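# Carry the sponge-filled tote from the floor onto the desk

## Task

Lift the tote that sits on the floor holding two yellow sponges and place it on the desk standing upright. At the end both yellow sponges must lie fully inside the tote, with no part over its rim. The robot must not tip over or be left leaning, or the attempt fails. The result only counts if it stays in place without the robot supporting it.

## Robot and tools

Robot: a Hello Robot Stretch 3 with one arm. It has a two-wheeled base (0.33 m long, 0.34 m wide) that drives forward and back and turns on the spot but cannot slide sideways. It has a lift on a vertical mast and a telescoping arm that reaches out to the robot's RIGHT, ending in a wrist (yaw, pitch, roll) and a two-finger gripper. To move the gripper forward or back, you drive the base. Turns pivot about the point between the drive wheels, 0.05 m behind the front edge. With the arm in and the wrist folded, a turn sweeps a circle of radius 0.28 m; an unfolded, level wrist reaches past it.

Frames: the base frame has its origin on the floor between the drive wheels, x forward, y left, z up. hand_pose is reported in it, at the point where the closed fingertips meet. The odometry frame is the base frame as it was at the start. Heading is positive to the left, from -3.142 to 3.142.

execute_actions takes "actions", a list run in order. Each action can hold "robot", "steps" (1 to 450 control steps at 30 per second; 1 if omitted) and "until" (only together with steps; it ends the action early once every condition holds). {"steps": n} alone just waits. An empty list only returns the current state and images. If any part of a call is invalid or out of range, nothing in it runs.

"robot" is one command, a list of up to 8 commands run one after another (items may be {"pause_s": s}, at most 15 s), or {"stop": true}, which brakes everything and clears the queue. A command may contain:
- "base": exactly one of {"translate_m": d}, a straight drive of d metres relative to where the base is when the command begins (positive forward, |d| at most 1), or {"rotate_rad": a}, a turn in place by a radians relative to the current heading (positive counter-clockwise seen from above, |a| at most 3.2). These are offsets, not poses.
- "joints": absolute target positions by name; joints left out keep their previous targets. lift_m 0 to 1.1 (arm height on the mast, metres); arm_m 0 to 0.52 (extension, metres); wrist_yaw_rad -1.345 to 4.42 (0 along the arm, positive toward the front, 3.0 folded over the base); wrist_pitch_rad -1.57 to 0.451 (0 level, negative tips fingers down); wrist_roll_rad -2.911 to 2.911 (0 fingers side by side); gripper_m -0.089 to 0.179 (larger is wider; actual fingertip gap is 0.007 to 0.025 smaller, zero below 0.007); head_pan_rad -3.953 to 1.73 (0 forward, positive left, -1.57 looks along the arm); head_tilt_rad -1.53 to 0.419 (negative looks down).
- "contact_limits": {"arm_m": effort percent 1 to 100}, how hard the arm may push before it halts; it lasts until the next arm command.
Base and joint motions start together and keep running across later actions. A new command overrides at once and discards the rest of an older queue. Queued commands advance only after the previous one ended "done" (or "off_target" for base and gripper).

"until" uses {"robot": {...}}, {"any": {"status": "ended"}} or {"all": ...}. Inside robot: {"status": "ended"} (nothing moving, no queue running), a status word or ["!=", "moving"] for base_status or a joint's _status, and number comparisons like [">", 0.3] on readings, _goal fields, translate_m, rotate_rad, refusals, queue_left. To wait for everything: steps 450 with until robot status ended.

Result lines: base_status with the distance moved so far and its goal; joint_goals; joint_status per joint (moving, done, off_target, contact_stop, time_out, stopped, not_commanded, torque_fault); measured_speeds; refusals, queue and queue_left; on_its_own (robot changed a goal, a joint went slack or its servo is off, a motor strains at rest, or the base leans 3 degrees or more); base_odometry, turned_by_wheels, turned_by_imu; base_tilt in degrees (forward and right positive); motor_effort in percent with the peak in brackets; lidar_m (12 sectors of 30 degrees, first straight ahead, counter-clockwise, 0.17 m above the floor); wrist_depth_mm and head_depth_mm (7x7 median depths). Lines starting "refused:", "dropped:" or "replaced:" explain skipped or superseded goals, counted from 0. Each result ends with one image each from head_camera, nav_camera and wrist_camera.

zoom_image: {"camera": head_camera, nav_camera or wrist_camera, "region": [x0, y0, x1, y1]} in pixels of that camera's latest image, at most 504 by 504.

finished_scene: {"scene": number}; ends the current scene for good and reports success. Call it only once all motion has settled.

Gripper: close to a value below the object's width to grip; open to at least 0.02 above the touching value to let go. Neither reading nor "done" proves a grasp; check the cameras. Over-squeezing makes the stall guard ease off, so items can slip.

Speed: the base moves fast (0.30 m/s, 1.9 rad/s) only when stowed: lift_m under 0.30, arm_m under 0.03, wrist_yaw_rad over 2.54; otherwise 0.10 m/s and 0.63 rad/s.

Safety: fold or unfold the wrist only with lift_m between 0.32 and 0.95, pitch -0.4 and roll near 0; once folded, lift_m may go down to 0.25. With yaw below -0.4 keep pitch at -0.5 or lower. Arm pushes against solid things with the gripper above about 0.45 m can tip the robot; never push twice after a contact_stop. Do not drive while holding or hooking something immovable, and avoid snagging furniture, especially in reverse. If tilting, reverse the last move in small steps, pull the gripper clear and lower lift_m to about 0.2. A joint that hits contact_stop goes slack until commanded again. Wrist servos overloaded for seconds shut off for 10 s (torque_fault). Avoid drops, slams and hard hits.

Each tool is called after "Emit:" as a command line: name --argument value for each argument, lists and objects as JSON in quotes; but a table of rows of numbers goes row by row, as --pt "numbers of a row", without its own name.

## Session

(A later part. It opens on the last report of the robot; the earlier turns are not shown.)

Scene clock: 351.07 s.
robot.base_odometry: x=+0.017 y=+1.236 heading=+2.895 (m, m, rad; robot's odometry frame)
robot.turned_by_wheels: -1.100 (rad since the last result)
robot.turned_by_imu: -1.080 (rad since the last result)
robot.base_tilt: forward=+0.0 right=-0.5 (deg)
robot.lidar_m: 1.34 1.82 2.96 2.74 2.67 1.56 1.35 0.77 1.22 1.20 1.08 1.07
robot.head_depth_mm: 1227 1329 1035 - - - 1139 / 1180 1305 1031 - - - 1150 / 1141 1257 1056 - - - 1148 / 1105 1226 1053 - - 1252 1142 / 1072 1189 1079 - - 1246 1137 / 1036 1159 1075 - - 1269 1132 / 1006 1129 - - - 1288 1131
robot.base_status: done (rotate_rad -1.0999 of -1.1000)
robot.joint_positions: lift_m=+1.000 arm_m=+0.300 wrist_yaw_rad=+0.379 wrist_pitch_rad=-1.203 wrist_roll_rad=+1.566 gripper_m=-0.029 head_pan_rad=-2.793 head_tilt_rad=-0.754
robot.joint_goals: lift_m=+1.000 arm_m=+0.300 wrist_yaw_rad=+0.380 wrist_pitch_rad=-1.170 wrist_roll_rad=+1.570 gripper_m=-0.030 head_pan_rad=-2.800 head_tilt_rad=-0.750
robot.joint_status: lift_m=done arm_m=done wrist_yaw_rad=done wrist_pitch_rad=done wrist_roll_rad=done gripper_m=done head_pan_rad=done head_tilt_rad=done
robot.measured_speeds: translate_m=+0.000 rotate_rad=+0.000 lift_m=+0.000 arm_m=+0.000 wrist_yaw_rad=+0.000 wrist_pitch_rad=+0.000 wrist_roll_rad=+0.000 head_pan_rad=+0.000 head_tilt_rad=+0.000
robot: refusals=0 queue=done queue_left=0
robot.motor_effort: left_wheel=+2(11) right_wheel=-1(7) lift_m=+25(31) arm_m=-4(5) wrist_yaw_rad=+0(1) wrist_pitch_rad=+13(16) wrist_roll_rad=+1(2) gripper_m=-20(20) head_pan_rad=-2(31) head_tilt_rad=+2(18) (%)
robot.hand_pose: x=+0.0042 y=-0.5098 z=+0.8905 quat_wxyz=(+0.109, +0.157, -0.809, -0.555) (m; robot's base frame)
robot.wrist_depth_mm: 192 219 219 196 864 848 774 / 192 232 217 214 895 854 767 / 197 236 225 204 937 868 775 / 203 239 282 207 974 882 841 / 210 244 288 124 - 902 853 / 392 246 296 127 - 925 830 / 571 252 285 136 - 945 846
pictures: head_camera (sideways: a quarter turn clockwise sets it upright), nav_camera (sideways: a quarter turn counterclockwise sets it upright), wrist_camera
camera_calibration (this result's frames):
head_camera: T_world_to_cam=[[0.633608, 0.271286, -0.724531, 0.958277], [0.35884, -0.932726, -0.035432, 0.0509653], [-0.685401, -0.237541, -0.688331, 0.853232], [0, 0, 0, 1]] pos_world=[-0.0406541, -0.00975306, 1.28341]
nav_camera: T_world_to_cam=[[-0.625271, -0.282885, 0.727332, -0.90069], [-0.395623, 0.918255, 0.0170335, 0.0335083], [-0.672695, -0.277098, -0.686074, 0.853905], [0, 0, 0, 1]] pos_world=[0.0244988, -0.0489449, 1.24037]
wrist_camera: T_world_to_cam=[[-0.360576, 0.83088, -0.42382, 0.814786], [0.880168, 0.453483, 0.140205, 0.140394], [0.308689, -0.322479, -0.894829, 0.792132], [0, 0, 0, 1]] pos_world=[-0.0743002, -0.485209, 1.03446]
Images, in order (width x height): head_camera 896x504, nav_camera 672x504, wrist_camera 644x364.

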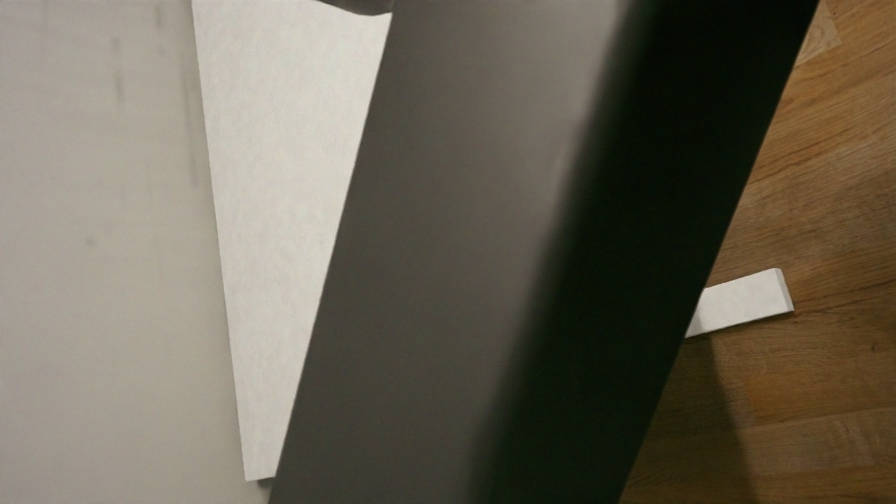

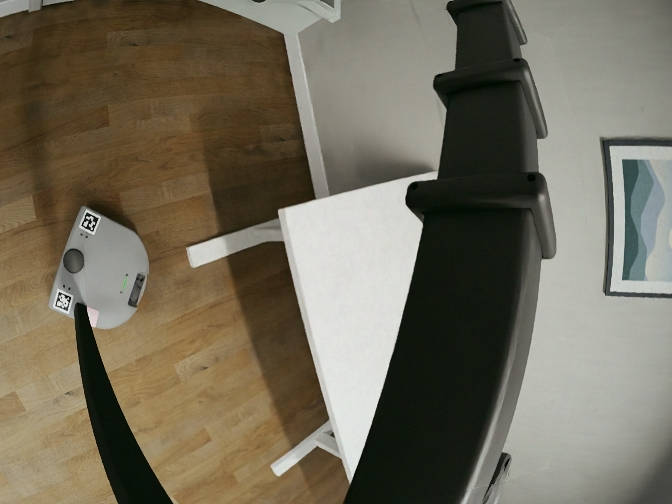

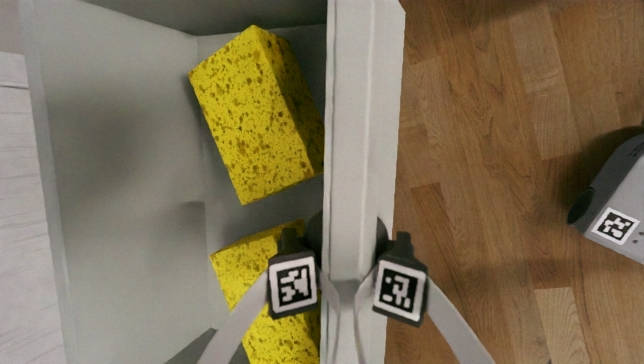

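Emit:
execute_actions --actions '[{"robot": {"base": {"rotate_rad": -1.36}, "joints": {"lift_m": 0.965, "arm_m": 0.47, "head_pan_rad": -1.35, "head_tilt_rad": -0.6}}, "steps": 400, "until": {"robot": {"status": "ended"}}}]'

Scene clock: 380.33 s.
robot.base_odometry: x=+0.017 y=+1.236 heading=+1.536 (m, m, rad; robot's odometry frame)
robot.turned_by_wheels: -1.360 (rad since the last result)
robot.turned_by_imu: -1.333 (rad since the last result)
robot.base_tilt: forward=+0.1 right=-0.5 (deg)
robot.lidar_m: 1.11 1.08 1.15 1.63 2.99 3.09 2.43 2.61 1.56 1.25 0.77 1.28
robot.head_depth_mm: 1117 - 1184 811 782 1404 1230 / 1095 1204 1321 778 780 1377 1227 / 1065 1187 1279 773 776 1338 1217 / 1042 1151 1248 819 770 1283 1207 / 1016 1125 1214 966 765 684 1198 / 989 1096 1184 1004 835 1349 1201 / 968 1073 1192 1339 1532 1409 1203
robot.base_status: done (rotate_rad -1.3599 of -1.3600)
robot.joint_positions: lift_m=+0.965 arm_m=+0.470 wrist_yaw_rad=+0.379 wrist_pitch_rad=-1.203 wrist_roll_rad=+1.566 gripper_m=-0.029 head_pan_rad=-1.357 head_tilt_rad=-0.606
robot.joint_goals: lift_m=+0.965 arm_m=+0.470 wrist_yaw_rad=+0.380 wrist_pitch_rad=-1.170 wrist_roll_rad=+1.570 gripper_m=-0.030 head_pan_rad=-1.350 head_tilt_rad=-0.600
robot.joint_status: lift_m=done arm_m=done wrist_yaw_rad=done wrist_pitch_rad=done wrist_roll_rad=done gripper_m=done head_pan_rad=done head_tilt_rad=done
robot.measured_speeds: translate_m=+0.000 rotate_rad=+0.000 lift_m=+0.000 arm_m=+0.000 wrist_yaw_rad=+0.000 wrist_pitch_rad=+0.000 wrist_roll_rad=+0.000 head_pan_rad=+0.000 head_tilt_rad=+0.000
robot: refusals=0 queue=done queue_left=0
robot.motor_effort: left_wheel=+3(10) right_wheel=+0(5) lift_m=+17(25) arm_m=+2(3) wrist_yaw_rad=+0(1) wrist_pitch_rad=+13(12) wrist_roll_rad=+1(1) gripper_m=-21(21) head_pan_rad=+2(33) head_tilt_rad=+2(13) (%)
robot.hand_pose: x=+0.0042 y=-0.6793 z=+0.8559 quat_wxyz=(+0.109, +0.157, -0.809, -0.555) (m; robot's base frame)
robot.wrist_depth_mm: 193 213 214 193 249 235 217 / 192 234 219 218 254 239 219 / 197 236 223 206 263 244 223 / 203 238 284 208 268 249 229 / 210 242 288 124 273 254 232 / 366 246 294 127 - 260 237 / 534 250 288 137 291 264 240
pictures: head_camera (sideways: a quarter turn clockwise sets it upright), nav_camera (sideways: a quarter turn counterclockwise sets it upright), wrist_camera
camera_calibration (this result's frames):
head_camera: T_world_to_cam=[[-0.159477, 0.552516, -0.818103, 1.08508], [0.973616, 0.22504, -0.0378085, 0.0503161], [0.163216, -0.802548, -0.573827, 0.699106], [0, 0, 0, 1]] pos_world=[0.00995227, -0.0497842, 1.29078]
nav_camera: T_world_to_cam=[[0.172011, -0.54545, 0.820302, -1.02674], [-0.963731, -0.265661, 0.0254388, 0.0260269], [0.204047, -0.794926, -0.571364, 0.699338], [0, 0, 0, 1]] pos_world=[0.0589958, 0.00280127, 1.24115]
wrist_camera: T_world_to_cam=[[-0.360247, 0.830962, -0.423939, 0.941202], [0.880286, 0.453219, 0.14032, 0.221848], [0.308738, -0.322638, -0.894755, 0.706356], [0, 0, 0, 1]] pos_world=[-0.0743033, -0.654752, 0.999898]
Images, in order (width x height): head_camera 896x504, nav_camera 672x504, wrist_camera 644x364.

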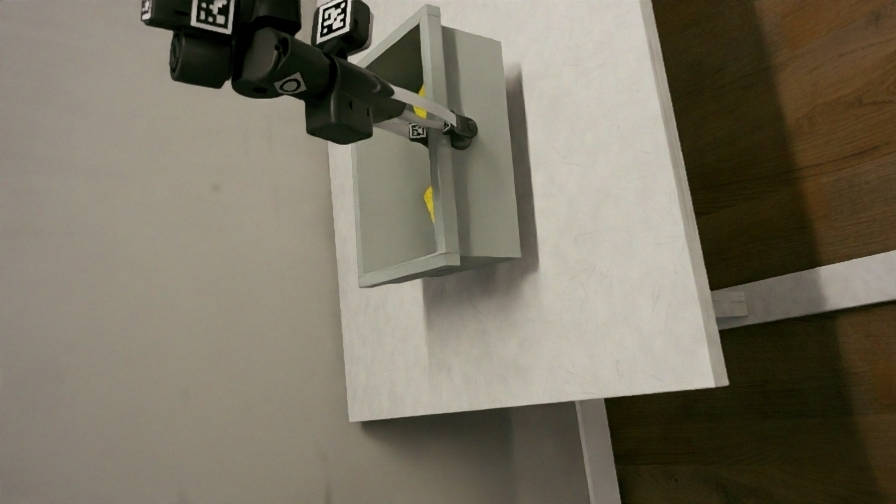

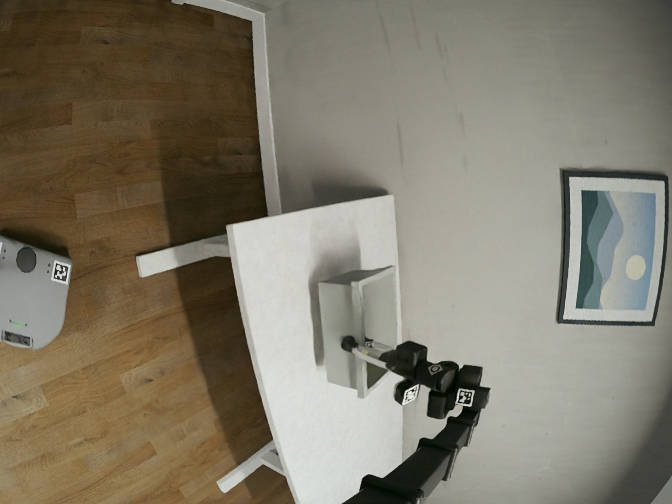

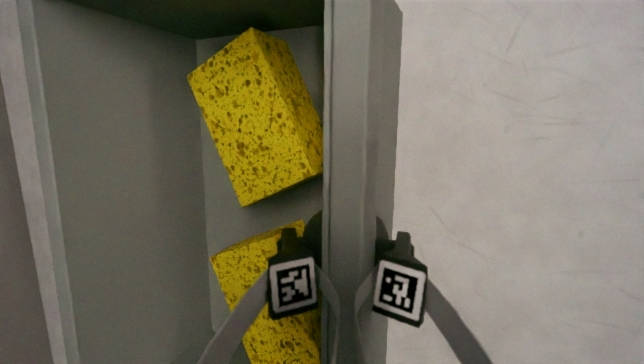

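Emit:
execute_actions --actions '[{"robot": {"joints": {"lift_m": 0.921}}, "steps": 100, "until": {"robot": {"status": "ended"}}}]'

Scene clock: 391.07 s.
robot.base_odometry: x=+0.017 y=+1.236 heading=+1.536 (m, m, rad; robot's odometry frame)
robot.turned_by_wheels: +0.000 (rad since the last result)
robot.turned_by_imu: -0.001 (rad since the last result)
robot.base_tilt: forward=+0.0 right=-0.5 (deg)
robot.lidar_m: 1.11 1.07 1.16 1.63 3.00 3.08 2.43 2.61 1.56 1.25 0.77 1.28
robot.head_depth_mm: 1121 1230 - 860 784 1412 1230 / 1092 1215 1323 795 779 1371 1222 / 1068 1188 1279 898 775 1327 1215 / 1036 1157 1251 871 769 1296 1204 / 1016 1123 1216 969 765 682 1194 / 994 1099 1194 1000 834 1342 1200 / 971 1070 1191 1338 1529 1402 1195
robot.base_status: done (rotate_rad -1.3599 of -1.3600)
robot.joint_positions: lift_m=+0.921 arm_m=+0.470 wrist_yaw_rad=+0.379 wrist_pitch_rad=-1.203 wrist_roll_rad=+1.566 gripper_m=-0.029 head_pan_rad=-1.357 head_tilt_rad=-0.606
robot.joint_goals: lift_m=+0.921 arm_m=+0.470 wrist_yaw_rad=+0.380 wrist_pitch_rad=-1.170 wrist_roll_rad=+1.570 gripper_m=-0.030 head_pan_rad=-1.350 head_tilt_rad=-0.600
robot.joint_status: lift_m=done arm_m=done wrist_yaw_rad=done wrist_pitch_rad=done wrist_roll_rad=done gripper_m=done head_pan_rad=done head_tilt_rad=done
robot.measured_speeds: translate_m=+0.000 rotate_rad=+0.000 lift_m=+0.000 arm_m=+0.000 wrist_yaw_rad=+0.000 wrist_pitch_rad=+0.000 wrist_roll_rad=+0.000 head_pan_rad=+0.000 head_tilt_rad=+0.000
robot: refusals=0 queue=done queue_left=0
robot.motor_effort: left_wheel=+3(3) right_wheel=+0(1) lift_m=+18(14) arm_m=+2(2) wrist_yaw_rad=+0(1) wrist_pitch_rad=+12(12) wrist_roll_rad=+1(1) gripper_m=-22(22) head_pan_rad=+2(2) head_tilt_rad=+2(2) (%)
robot.hand_pose: x=+0.0042 y=-0.6793 z=+0.8119 quat_wxyz=(+0.109, +0.157, -0.809, -0.555) (m; robot's base frame)
robot.wrist_depth_mm: 191 222 219 196 208 199 182 / 192 232 217 213 215 203 185 / 197 235 224 206 222 206 189 / 203 238 281 207 226 210 193 / 209 243 288 124 232 216 196 / 324 247 295 127 - 220 199 / 456 251 283 136 249 222 204
pictures: head_camera (sideways: a quarter turn clockwise sets it upright), nav_camera (sideways: a quarter turn counterclockwise sets it upright), wrist_camera
camera_calibration (this result's frames):
head_camera: T_world_to_cam=[[-0.159477, 0.552516, -0.818103, 1.08508], [0.973616, 0.22504, -0.0378085, 0.0503161], [0.163216, -0.802548, -0.573827, 0.699106], [0, 0, 0, 1]] pos_world=[0.00995228, -0.0497842, 1.29078]
nav_camera: T_world_to_cam=[[0.172011, -0.54545, 0.820302, -1.02674], [-0.963731, -0.265661, 0.0254388, 0.0260269], [0.204047, -0.794926, -0.571364, 0.699338], [0, 0, 0, 1]] pos_world=[0.0589958, 0.00280127, 1.24115]
wrist_camera: T_world_to_cam=[[-0.360244, 0.830963, -0.423939, 0.922549], [0.880287, 0.453215, 0.140321, 0.22802], [0.308737, -0.322639, -0.894755, 0.666986], [0, 0, 0, 1]] pos_world=[-0.0743035, -0.654751, 0.955898]
Images, in order (width x height): head_camera 896x504, nav_camera 672x504, wrist_camera 644x364.

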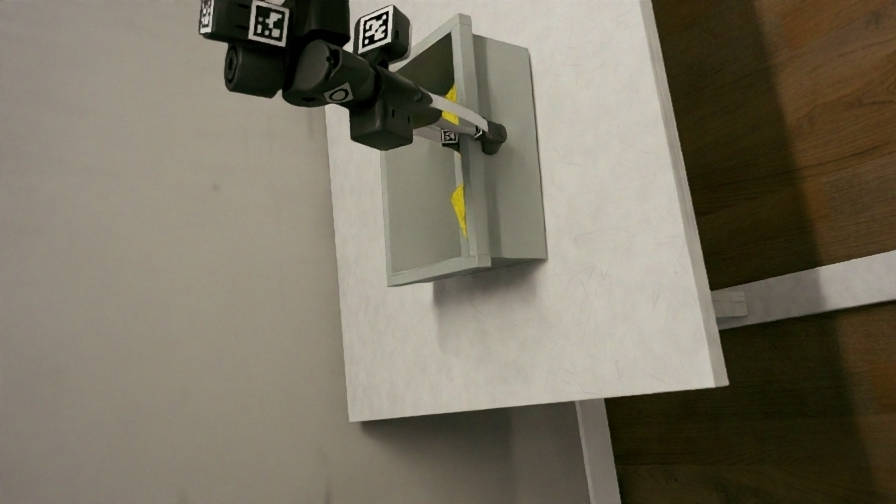

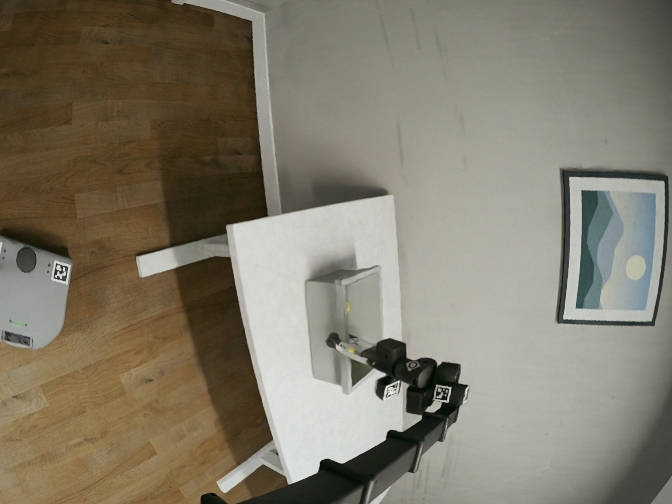

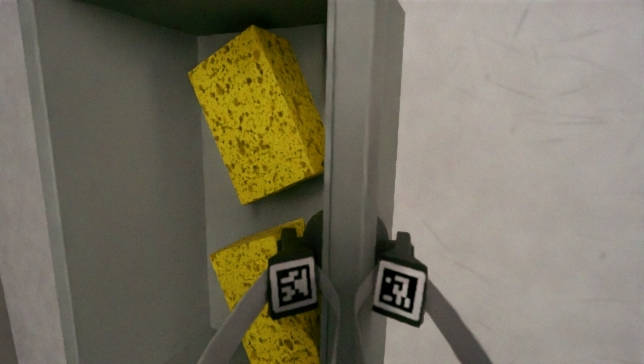

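Emit:
execute_actions --actions '[{"robot": {"joints": {"lift_m": 0.914}}, "steps": 60, "until": {"robot": {"status": "ended"}}}]'

Scene clock: 399.13 s.
robot.base_odometry: x=+0.017 y=+1.236 heading=+1.536 (m, m, rad; robot's odometry frame)
robot.turned_by_wheels: +0.000 (rad since the last result)
robot.turned_by_imu: -0.001 (rad since the last result)
robot.base_tilt: forward=+0.0 right=-0.5 (deg)
robot.lidar_m: 1.11 1.07 1.16 1.63 2.99 3.09 2.43 2.60 1.55 1.25 0.77 1.28
robot.head_depth_mm: 1124 1232 - 879 784 1406 1228 / 1089 1216 1316 796 781 1366 1224 / 1071 1186 1283 888 774 1332 1219 / 1042 1154 1253 874 770 1290 1203 / 1015 1124 1215 972 763 683 1201 / 994 1102 1194 1001 835 1344 1204 / 967 1070 1188 1339 1525 1403 1201
robot.base_status: done (rotate_rad -1.3599 of -1.3600)
robot.joint_positions: lift_m=+0.914 arm_m=+0.470 wrist_yaw_rad=+0.379 wrist_pitch_rad=-1.202 wrist_roll_rad=+1.566 gripper_m=-0.029 head_pan_rad=-1.357 head_tilt_rad=-0.606
robot.joint_goals: lift_m=+0.914 arm_m=+0.470 wrist_yaw_rad=+0.380 wrist_pitch_rad=-1.170 wrist_roll_rad=+1.570 gripper_m=-0.030 head_pan_rad=-1.350 head_tilt_rad=-0.600
robot.joint_status: lift_m=done arm_m=done wrist_yaw_rad=done wrist_pitch_rad=done wrist_roll_rad=done gripper_m=done head_pan_rad=done head_tilt_rad=done
robot.measured_speeds: translate_m=+0.000 rotate_rad=+0.000 lift_m=+0.000 arm_m=+0.000 wrist_yaw_rad=+0.000 wrist_pitch_rad=+0.000 wrist_roll_rad=+0.000 head_pan_rad=+0.000 head_tilt_rad=+0.000
robot: refusals=0 queue=done queue_left=0
robot.motor_effort: left_wheel=+3(3) right_wheel=+0(1) lift_m=+15(17) arm_m=+2(2) wrist_yaw_rad=+0(1) wrist_pitch_rad=+12(13) wrist_roll_rad=+1(1) gripper_m=-20(21) head_pan_rad=+3(3) head_tilt_rad=+2(2) (%)
robot.hand_pose: x=+0.0043 y=-0.6795 z=+0.8052 quat_wxyz=(+0.109, +0.157, -0.810, -0.555) (m; robot's base frame)
robot.wrist_depth_mm: 191 219 216 191 206 193 177 / 193 232 218 215 211 197 181 / 199 238 223 206 216 202 184 / 204 241 281 208 220 205 187 / 210 244 289 124 227 209 191 / 317 249 295 127 228 214 194 / 445 251 282 136 243 217 198
pictures: head_camera (sideways: a quarter turn clockwise sets it upright), nav_camera (sideways: a quarter turn counterclockwise sets it upright), wrist_camera
camera_calibration (this result's frames):
head_camera: T_world_to_cam=[[-0.159466, 0.552468, -0.818138, 1.08513], [0.973616, 0.225037, -0.0378093, 0.0503171], [0.163223, -0.802582, -0.573778, 0.699041], [0, 0, 0, 1]] pos_world=[0.00995239, -0.0497848, 1.29078]
nav_camera: T_world_to_cam=[[0.172, -0.545402, 0.820337, -1.02678], [-0.963731, -0.265659, 0.0254421, 0.0260226], [0.204054, -0.79496, -0.571314, 0.699274], [0, 0, 0, 1]] pos_world=[0.0589966, 0.00279766, 1.24115]
wrist_camera: T_world_to_cam=[[-0.36015, 0.830749, -0.424438, 0.920055], [0.880261, 0.453281, 0.140271, 0.229068], [0.30892, -0.323098, -0.894526, 0.660368], [0, 0, 0, 1]] pos_world=[-0.0742824, -0.654804, 0.949091]
Images, in order (width x height): head_camera 896x504, nav_camera 672x504, wrist_camera 644x364.

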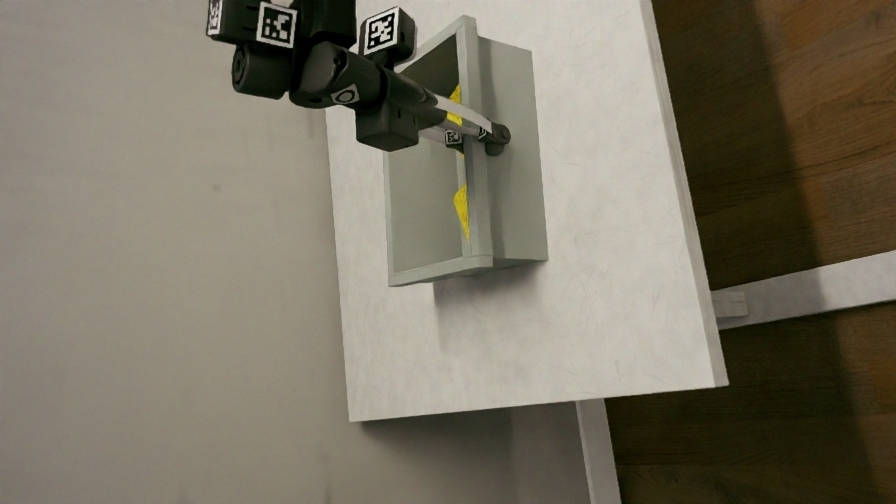

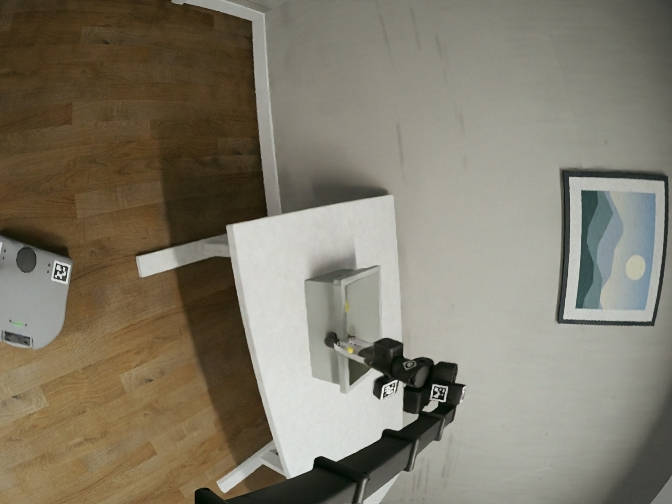

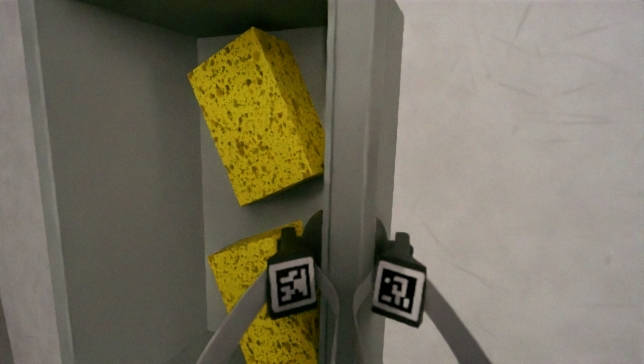

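The lift effort dropped to the unloaded value, so the tote is resting on the desk. Releasing now.

Emit:
execute_actions --actions '[{"robot": {"joints": {"gripper_m": 0.10, "wrist_pitch_rad": -1.21}}, "steps": 60, "until": {"robot": {"status": "ended"}}}]'

Scene clock: 404.87 s.
robot.base_odometry: x=+0.017 y=+1.236 heading=+1.536 (m, m, rad; robot's odometry frame)
robot.turned_by_wheels: +0.000 (rad since the last result)
robot.turned_by_imu: -0.001 (rad since the last result)
robot.base_tilt: forward=+0.0 right=-0.5 (deg)
robot.lidar_m: 1.11 1.07 1.15 1.63 2.99 3.10 2.43 2.61 1.56 1.25 0.77 1.28
robot.head_depth_mm: 1123 1229 - 880 784 1404 1226 / 1094 1214 1317 796 777 1370 1218 / 1065 1183 1280 886 775 1330 1216 / 1043 1154 1255 873 767 1289 1203 / 1022 1126 1217 970 766 682 1201 / 993 1098 1195 999 836 1346 1207 / 970 1072 1192 1343 1533 1399 1194
robot.base_status: done (rotate_rad -1.3599 of -1.3600)
robot.joint_positions: lift_m=+0.914 arm_m=+0.470 wrist_yaw_rad=+0.379 wrist_pitch_rad=-1.208 wrist_roll_rad=+1.566 gripper_m=+0.100 head_pan_rad=-1.357 head_tilt_rad=-0.606
robot.joint_goals: lift_m=+0.914 arm_m=+0.470 wrist_yaw_rad=+0.380 wrist_pitch_rad=-1.210 wrist_roll_rad=+1.570 gripper_m=+0.100 head_pan_rad=-1.350 head_tilt_rad=-0.600
robot.joint_status: lift_m=done arm_m=done wrist_yaw_rad=done wrist_pitch_rad=done wrist_roll_rad=done gripper_m=done head_pan_rad=done head_tilt_rad=done
robot.measured_speeds: translate_m=+0.000 rotate_rad=+0.000 lift_m=+0.000 arm_m=+0.000 wrist_yaw_rad=+0.000 wrist_pitch_rad=+0.000 wrist_roll_rad=+0.000 head_pan_rad=+0.000 head_tilt_rad=+0.000
robot: refusals=0 queue=done queue_left=0
robot.motor_effort: left_wheel=+3(3) right_wheel=-1(0) lift_m=+16(17) arm_m=+2(1) wrist_yaw_rad=+0(1) wrist_pitch_rad=-1(12) wrist_roll_rad=+1(1) gripper_m=+1(81) head_pan_rad=+3(3) head_tilt_rad=+2(2) (%)
robot.hand_pose: x=+0.0037 y=-0.6781 z=+0.8047 quat_wxyz=(+0.109, +0.156, -0.808, -0.558) (m; robot's base frame)
robot.wrist_depth_mm: 190 219 216 193 206 195 178 / 193 232 218 215 211 198 179 / 194 237 223 205 215 201 185 / 203 239 279 207 221 205 188 / 204 244 282 128 229 208 191 / 316 239 231 130 237 208 195 / 329 263 285 135 242 223 196
pictures: head_camera (sideways: a quarter turn clockwise sets it upright), nav_camera (sideways: a quarter turn counterclockwise sets it upright), wrist_camera
camera_calibration (this result's frames):
head_camera: T_world_to_cam=[[-0.159466, 0.552468, -0.818138, 1.08513], [0.973616, 0.225037, -0.0378093, 0.0503171], [0.163223, -0.802582, -0.573778, 0.699041], [0, 0, 0, 1]] pos_world=[0.00995241, -0.0497848, 1.29078]
nav_camera: T_world_to_cam=[[0.172001, -0.545402, 0.820337, -1.02678], [-0.963731, -0.26566, 0.0254421, 0.0260226], [0.204054, -0.79496, -0.571314, 0.699274], [0, 0, 0, 1]] pos_world=[0.0589966, 0.00279768, 1.24115]
wrist_camera: T_world_to_cam=[[-0.361089, 0.833155, -0.418889, 0.915651], [0.88059, 0.452462, 0.140849, 0.227977], [0.306881, -0.31801, -0.897047, 0.666044], [0, 0, 0, 1]] pos_world=[-0.0745191, -0.654221, 0.948919]
Images, in order (width x height): head_camera 896x504, nav_camera 672x504, wrist_camera 644x364.

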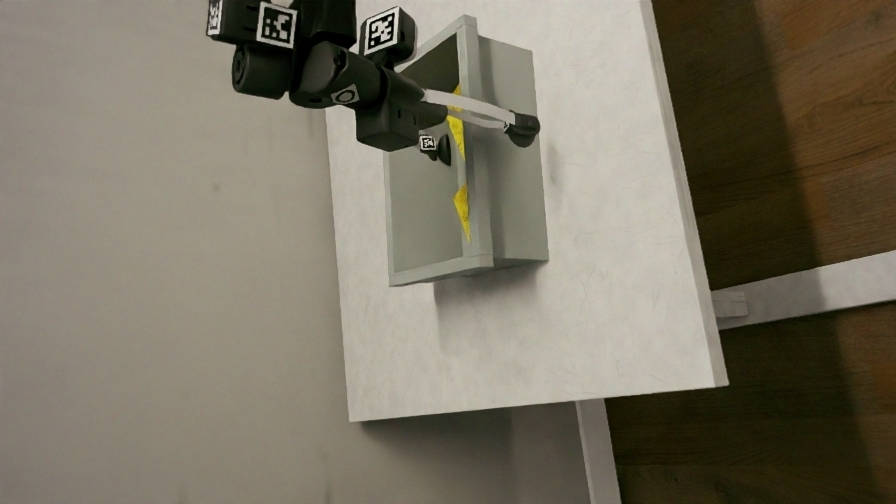

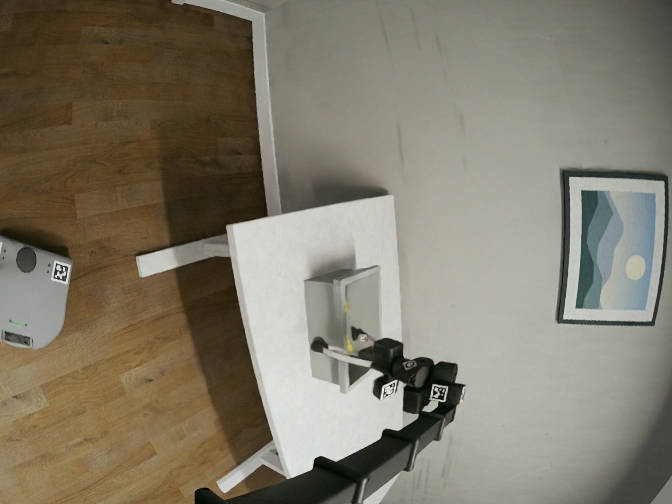

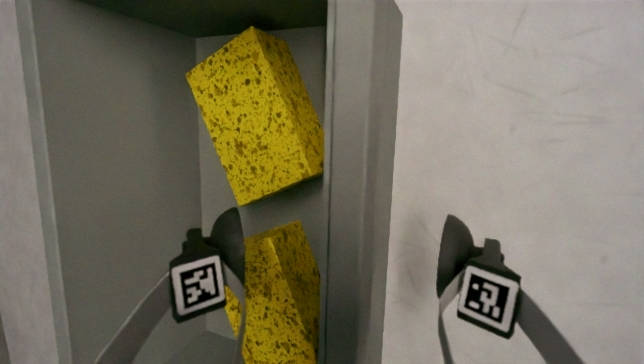

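Emit:
execute_actions --actions '[{"robot": {"joints": {"lift_m": 1.015, "arm_m": 0.455}}, "steps": 100, "until": {"robot": {"status": "ended"}}}]'

Scene clock: 408.80 s.
robot.base_odometry: x=+0.017 y=+1.236 heading=+1.536 (m, m, rad; robot's odometry frame)
robot.turned_by_wheels: +0.000 (rad since the last result)
robot.turned_by_imu: -0.001 (rad since the last result)
robot.base_tilt: forward=+0.0 right=-0.5 (deg)
robot.lidar_m: 1.11 1.08 1.16 1.63 3.00 3.08 2.43 2.61 1.56 1.25 0.77 1.28
robot.head_depth_mm: 1113 - 1252 925 783 1406 1229 / 1096 1210 - 854 780 1365 1225 / 1065 1191 1279 892 775 1337 1223 / 1041 1148 1253 871 771 1286 1202 / 1019 1125 1221 968 766 682 1204 / 994 1098 1191 1005 836 1347 1203 / 974 1068 1187 1340 1542 1400 1195
robot.base_status: done (rotate_rad -1.3599 of -1.3600)
robot.joint_positions: lift_m=+1.015 arm_m=+0.455 wrist_yaw_rad=+0.379 wrist_pitch_rad=-1.208 wrist_roll_rad=+1.566 gripper_m=+0.100 head_pan_rad=-1.357 head_tilt_rad=-0.606
robot.joint_goals: lift_m=+1.015 arm_m=+0.455 wrist_yaw_rad=+0.380 wrist_pitch_rad=-1.210 wrist_roll_rad=+1.570 gripper_m=+0.100 head_pan_rad=-1.350 head_tilt_rad=-0.600
robot.joint_status: lift_m=done arm_m=done wrist_yaw_rad=done wrist_pitch_rad=done wrist_roll_rad=done gripper_m=done head_pan_rad=done head_tilt_rad=done
robot.measured_speeds: translate_m=+0.000 rotate_rad=+0.000 lift_m=+0.000 arm_m=+0.000 wrist_yaw_rad=+0.000 wrist_pitch_rad=+0.000 wrist_roll_rad=+0.000 head_pan_rad=+0.000 head_tilt_rad=+0.000
robot: refusals=0 queue=done queue_left=0
robot.motor_effort: left_wheel=+3(3) right_wheel=-1(1) lift_m=+23(21) arm_m=-4(4) wrist_yaw_rad=+1(1) wrist_pitch_rad=-1(1) wrist_roll_rad=+1(1) gripper_m=+0(0) head_pan_rad=+2(3) head_tilt_rad=+2(2) (%)
robot.hand_pose: x=+0.0037 y=-0.6635 z=+0.9053 quat_wxyz=(+0.109, +0.156, -0.808, -0.558) (m; robot's base frame)
robot.wrist_depth_mm: 498 433 259 253 291 277 257 / 510 451 323 326 299 282 263 / 527 455 344 313 307 285 265 / 548 467 360 348 315 292 272 / 556 489 381 330 320 298 278 / 564 515 383 332 334 293 285 / 574 515 308 303 343 318 292
pictures: head_camera (sideways: a quarter turn clockwise sets it upright), nav_camera (sideways: a quarter turn counterclockwise sets it upright), wrist_camera
camera_calibration (this result's frames):
head_camera: T_world_to_cam=[[-0.159467, 0.552468, -0.818138, 1.08513], [0.973616, 0.225037, -0.0378093, 0.0503171], [0.163223, -0.802582, -0.573778, 0.699041], [0, 0, 0, 1]] pos_world=[0.00995242, -0.0497848, 1.29078]
nav_camera: T_world_to_cam=[[0.172001, -0.545402, 0.820337, -1.02678], [-0.963731, -0.26566, 0.0254421, 0.0260225], [0.204054, -0.79496, -0.571314, 0.699274], [0, 0, 0, 1]] pos_world=[0.0589966, 0.00279768, 1.24115]
wrist_camera: T_world_to_cam=[[-0.361089, 0.833155, -0.418889, 0.945663], [0.88059, 0.452463, 0.140849, 0.207223], [0.306881, -0.31801, -0.897047, 0.760911], [0, 0, 0, 1]] pos_world=[-0.074519, -0.639667, 1.04951]
Images, in order (width x height): head_camera 896x504, nav_camera 672x504, wrist_camera 644x364.

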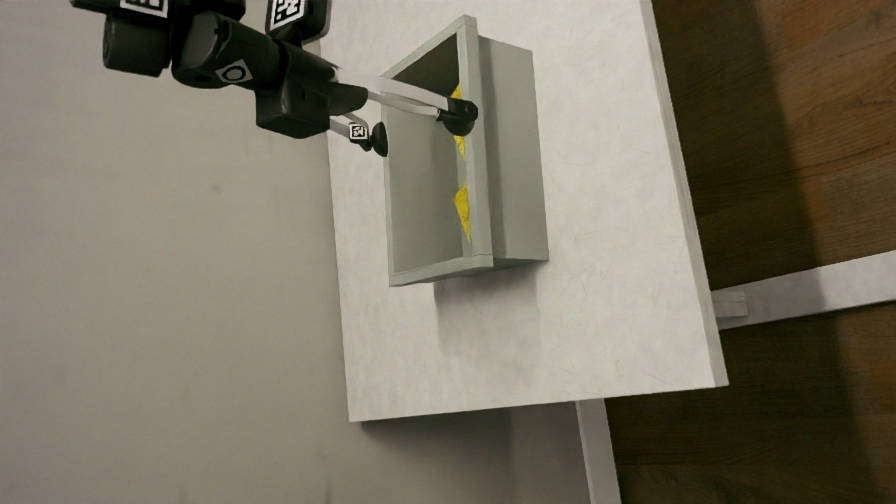

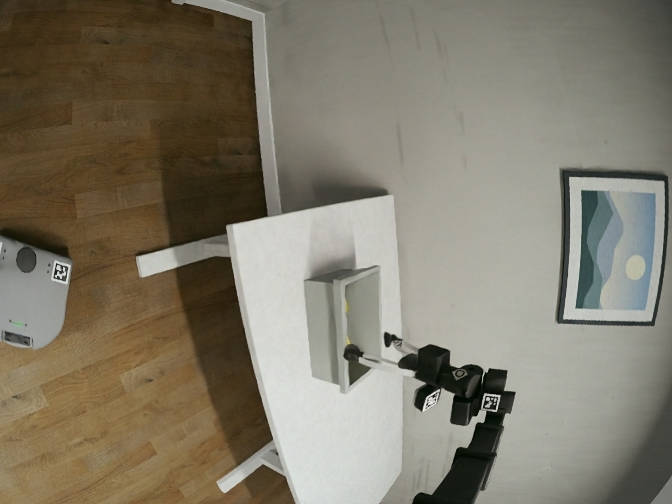

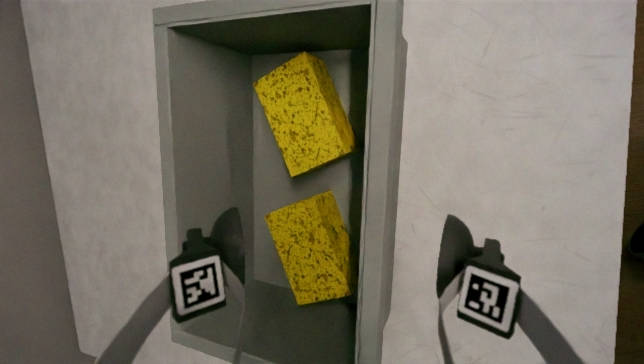

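The tote sits upright on the desk with both sponges inside, and the gripper is clear.

Emit:
finished_scene --scene 1

The scene is finished: the task was done.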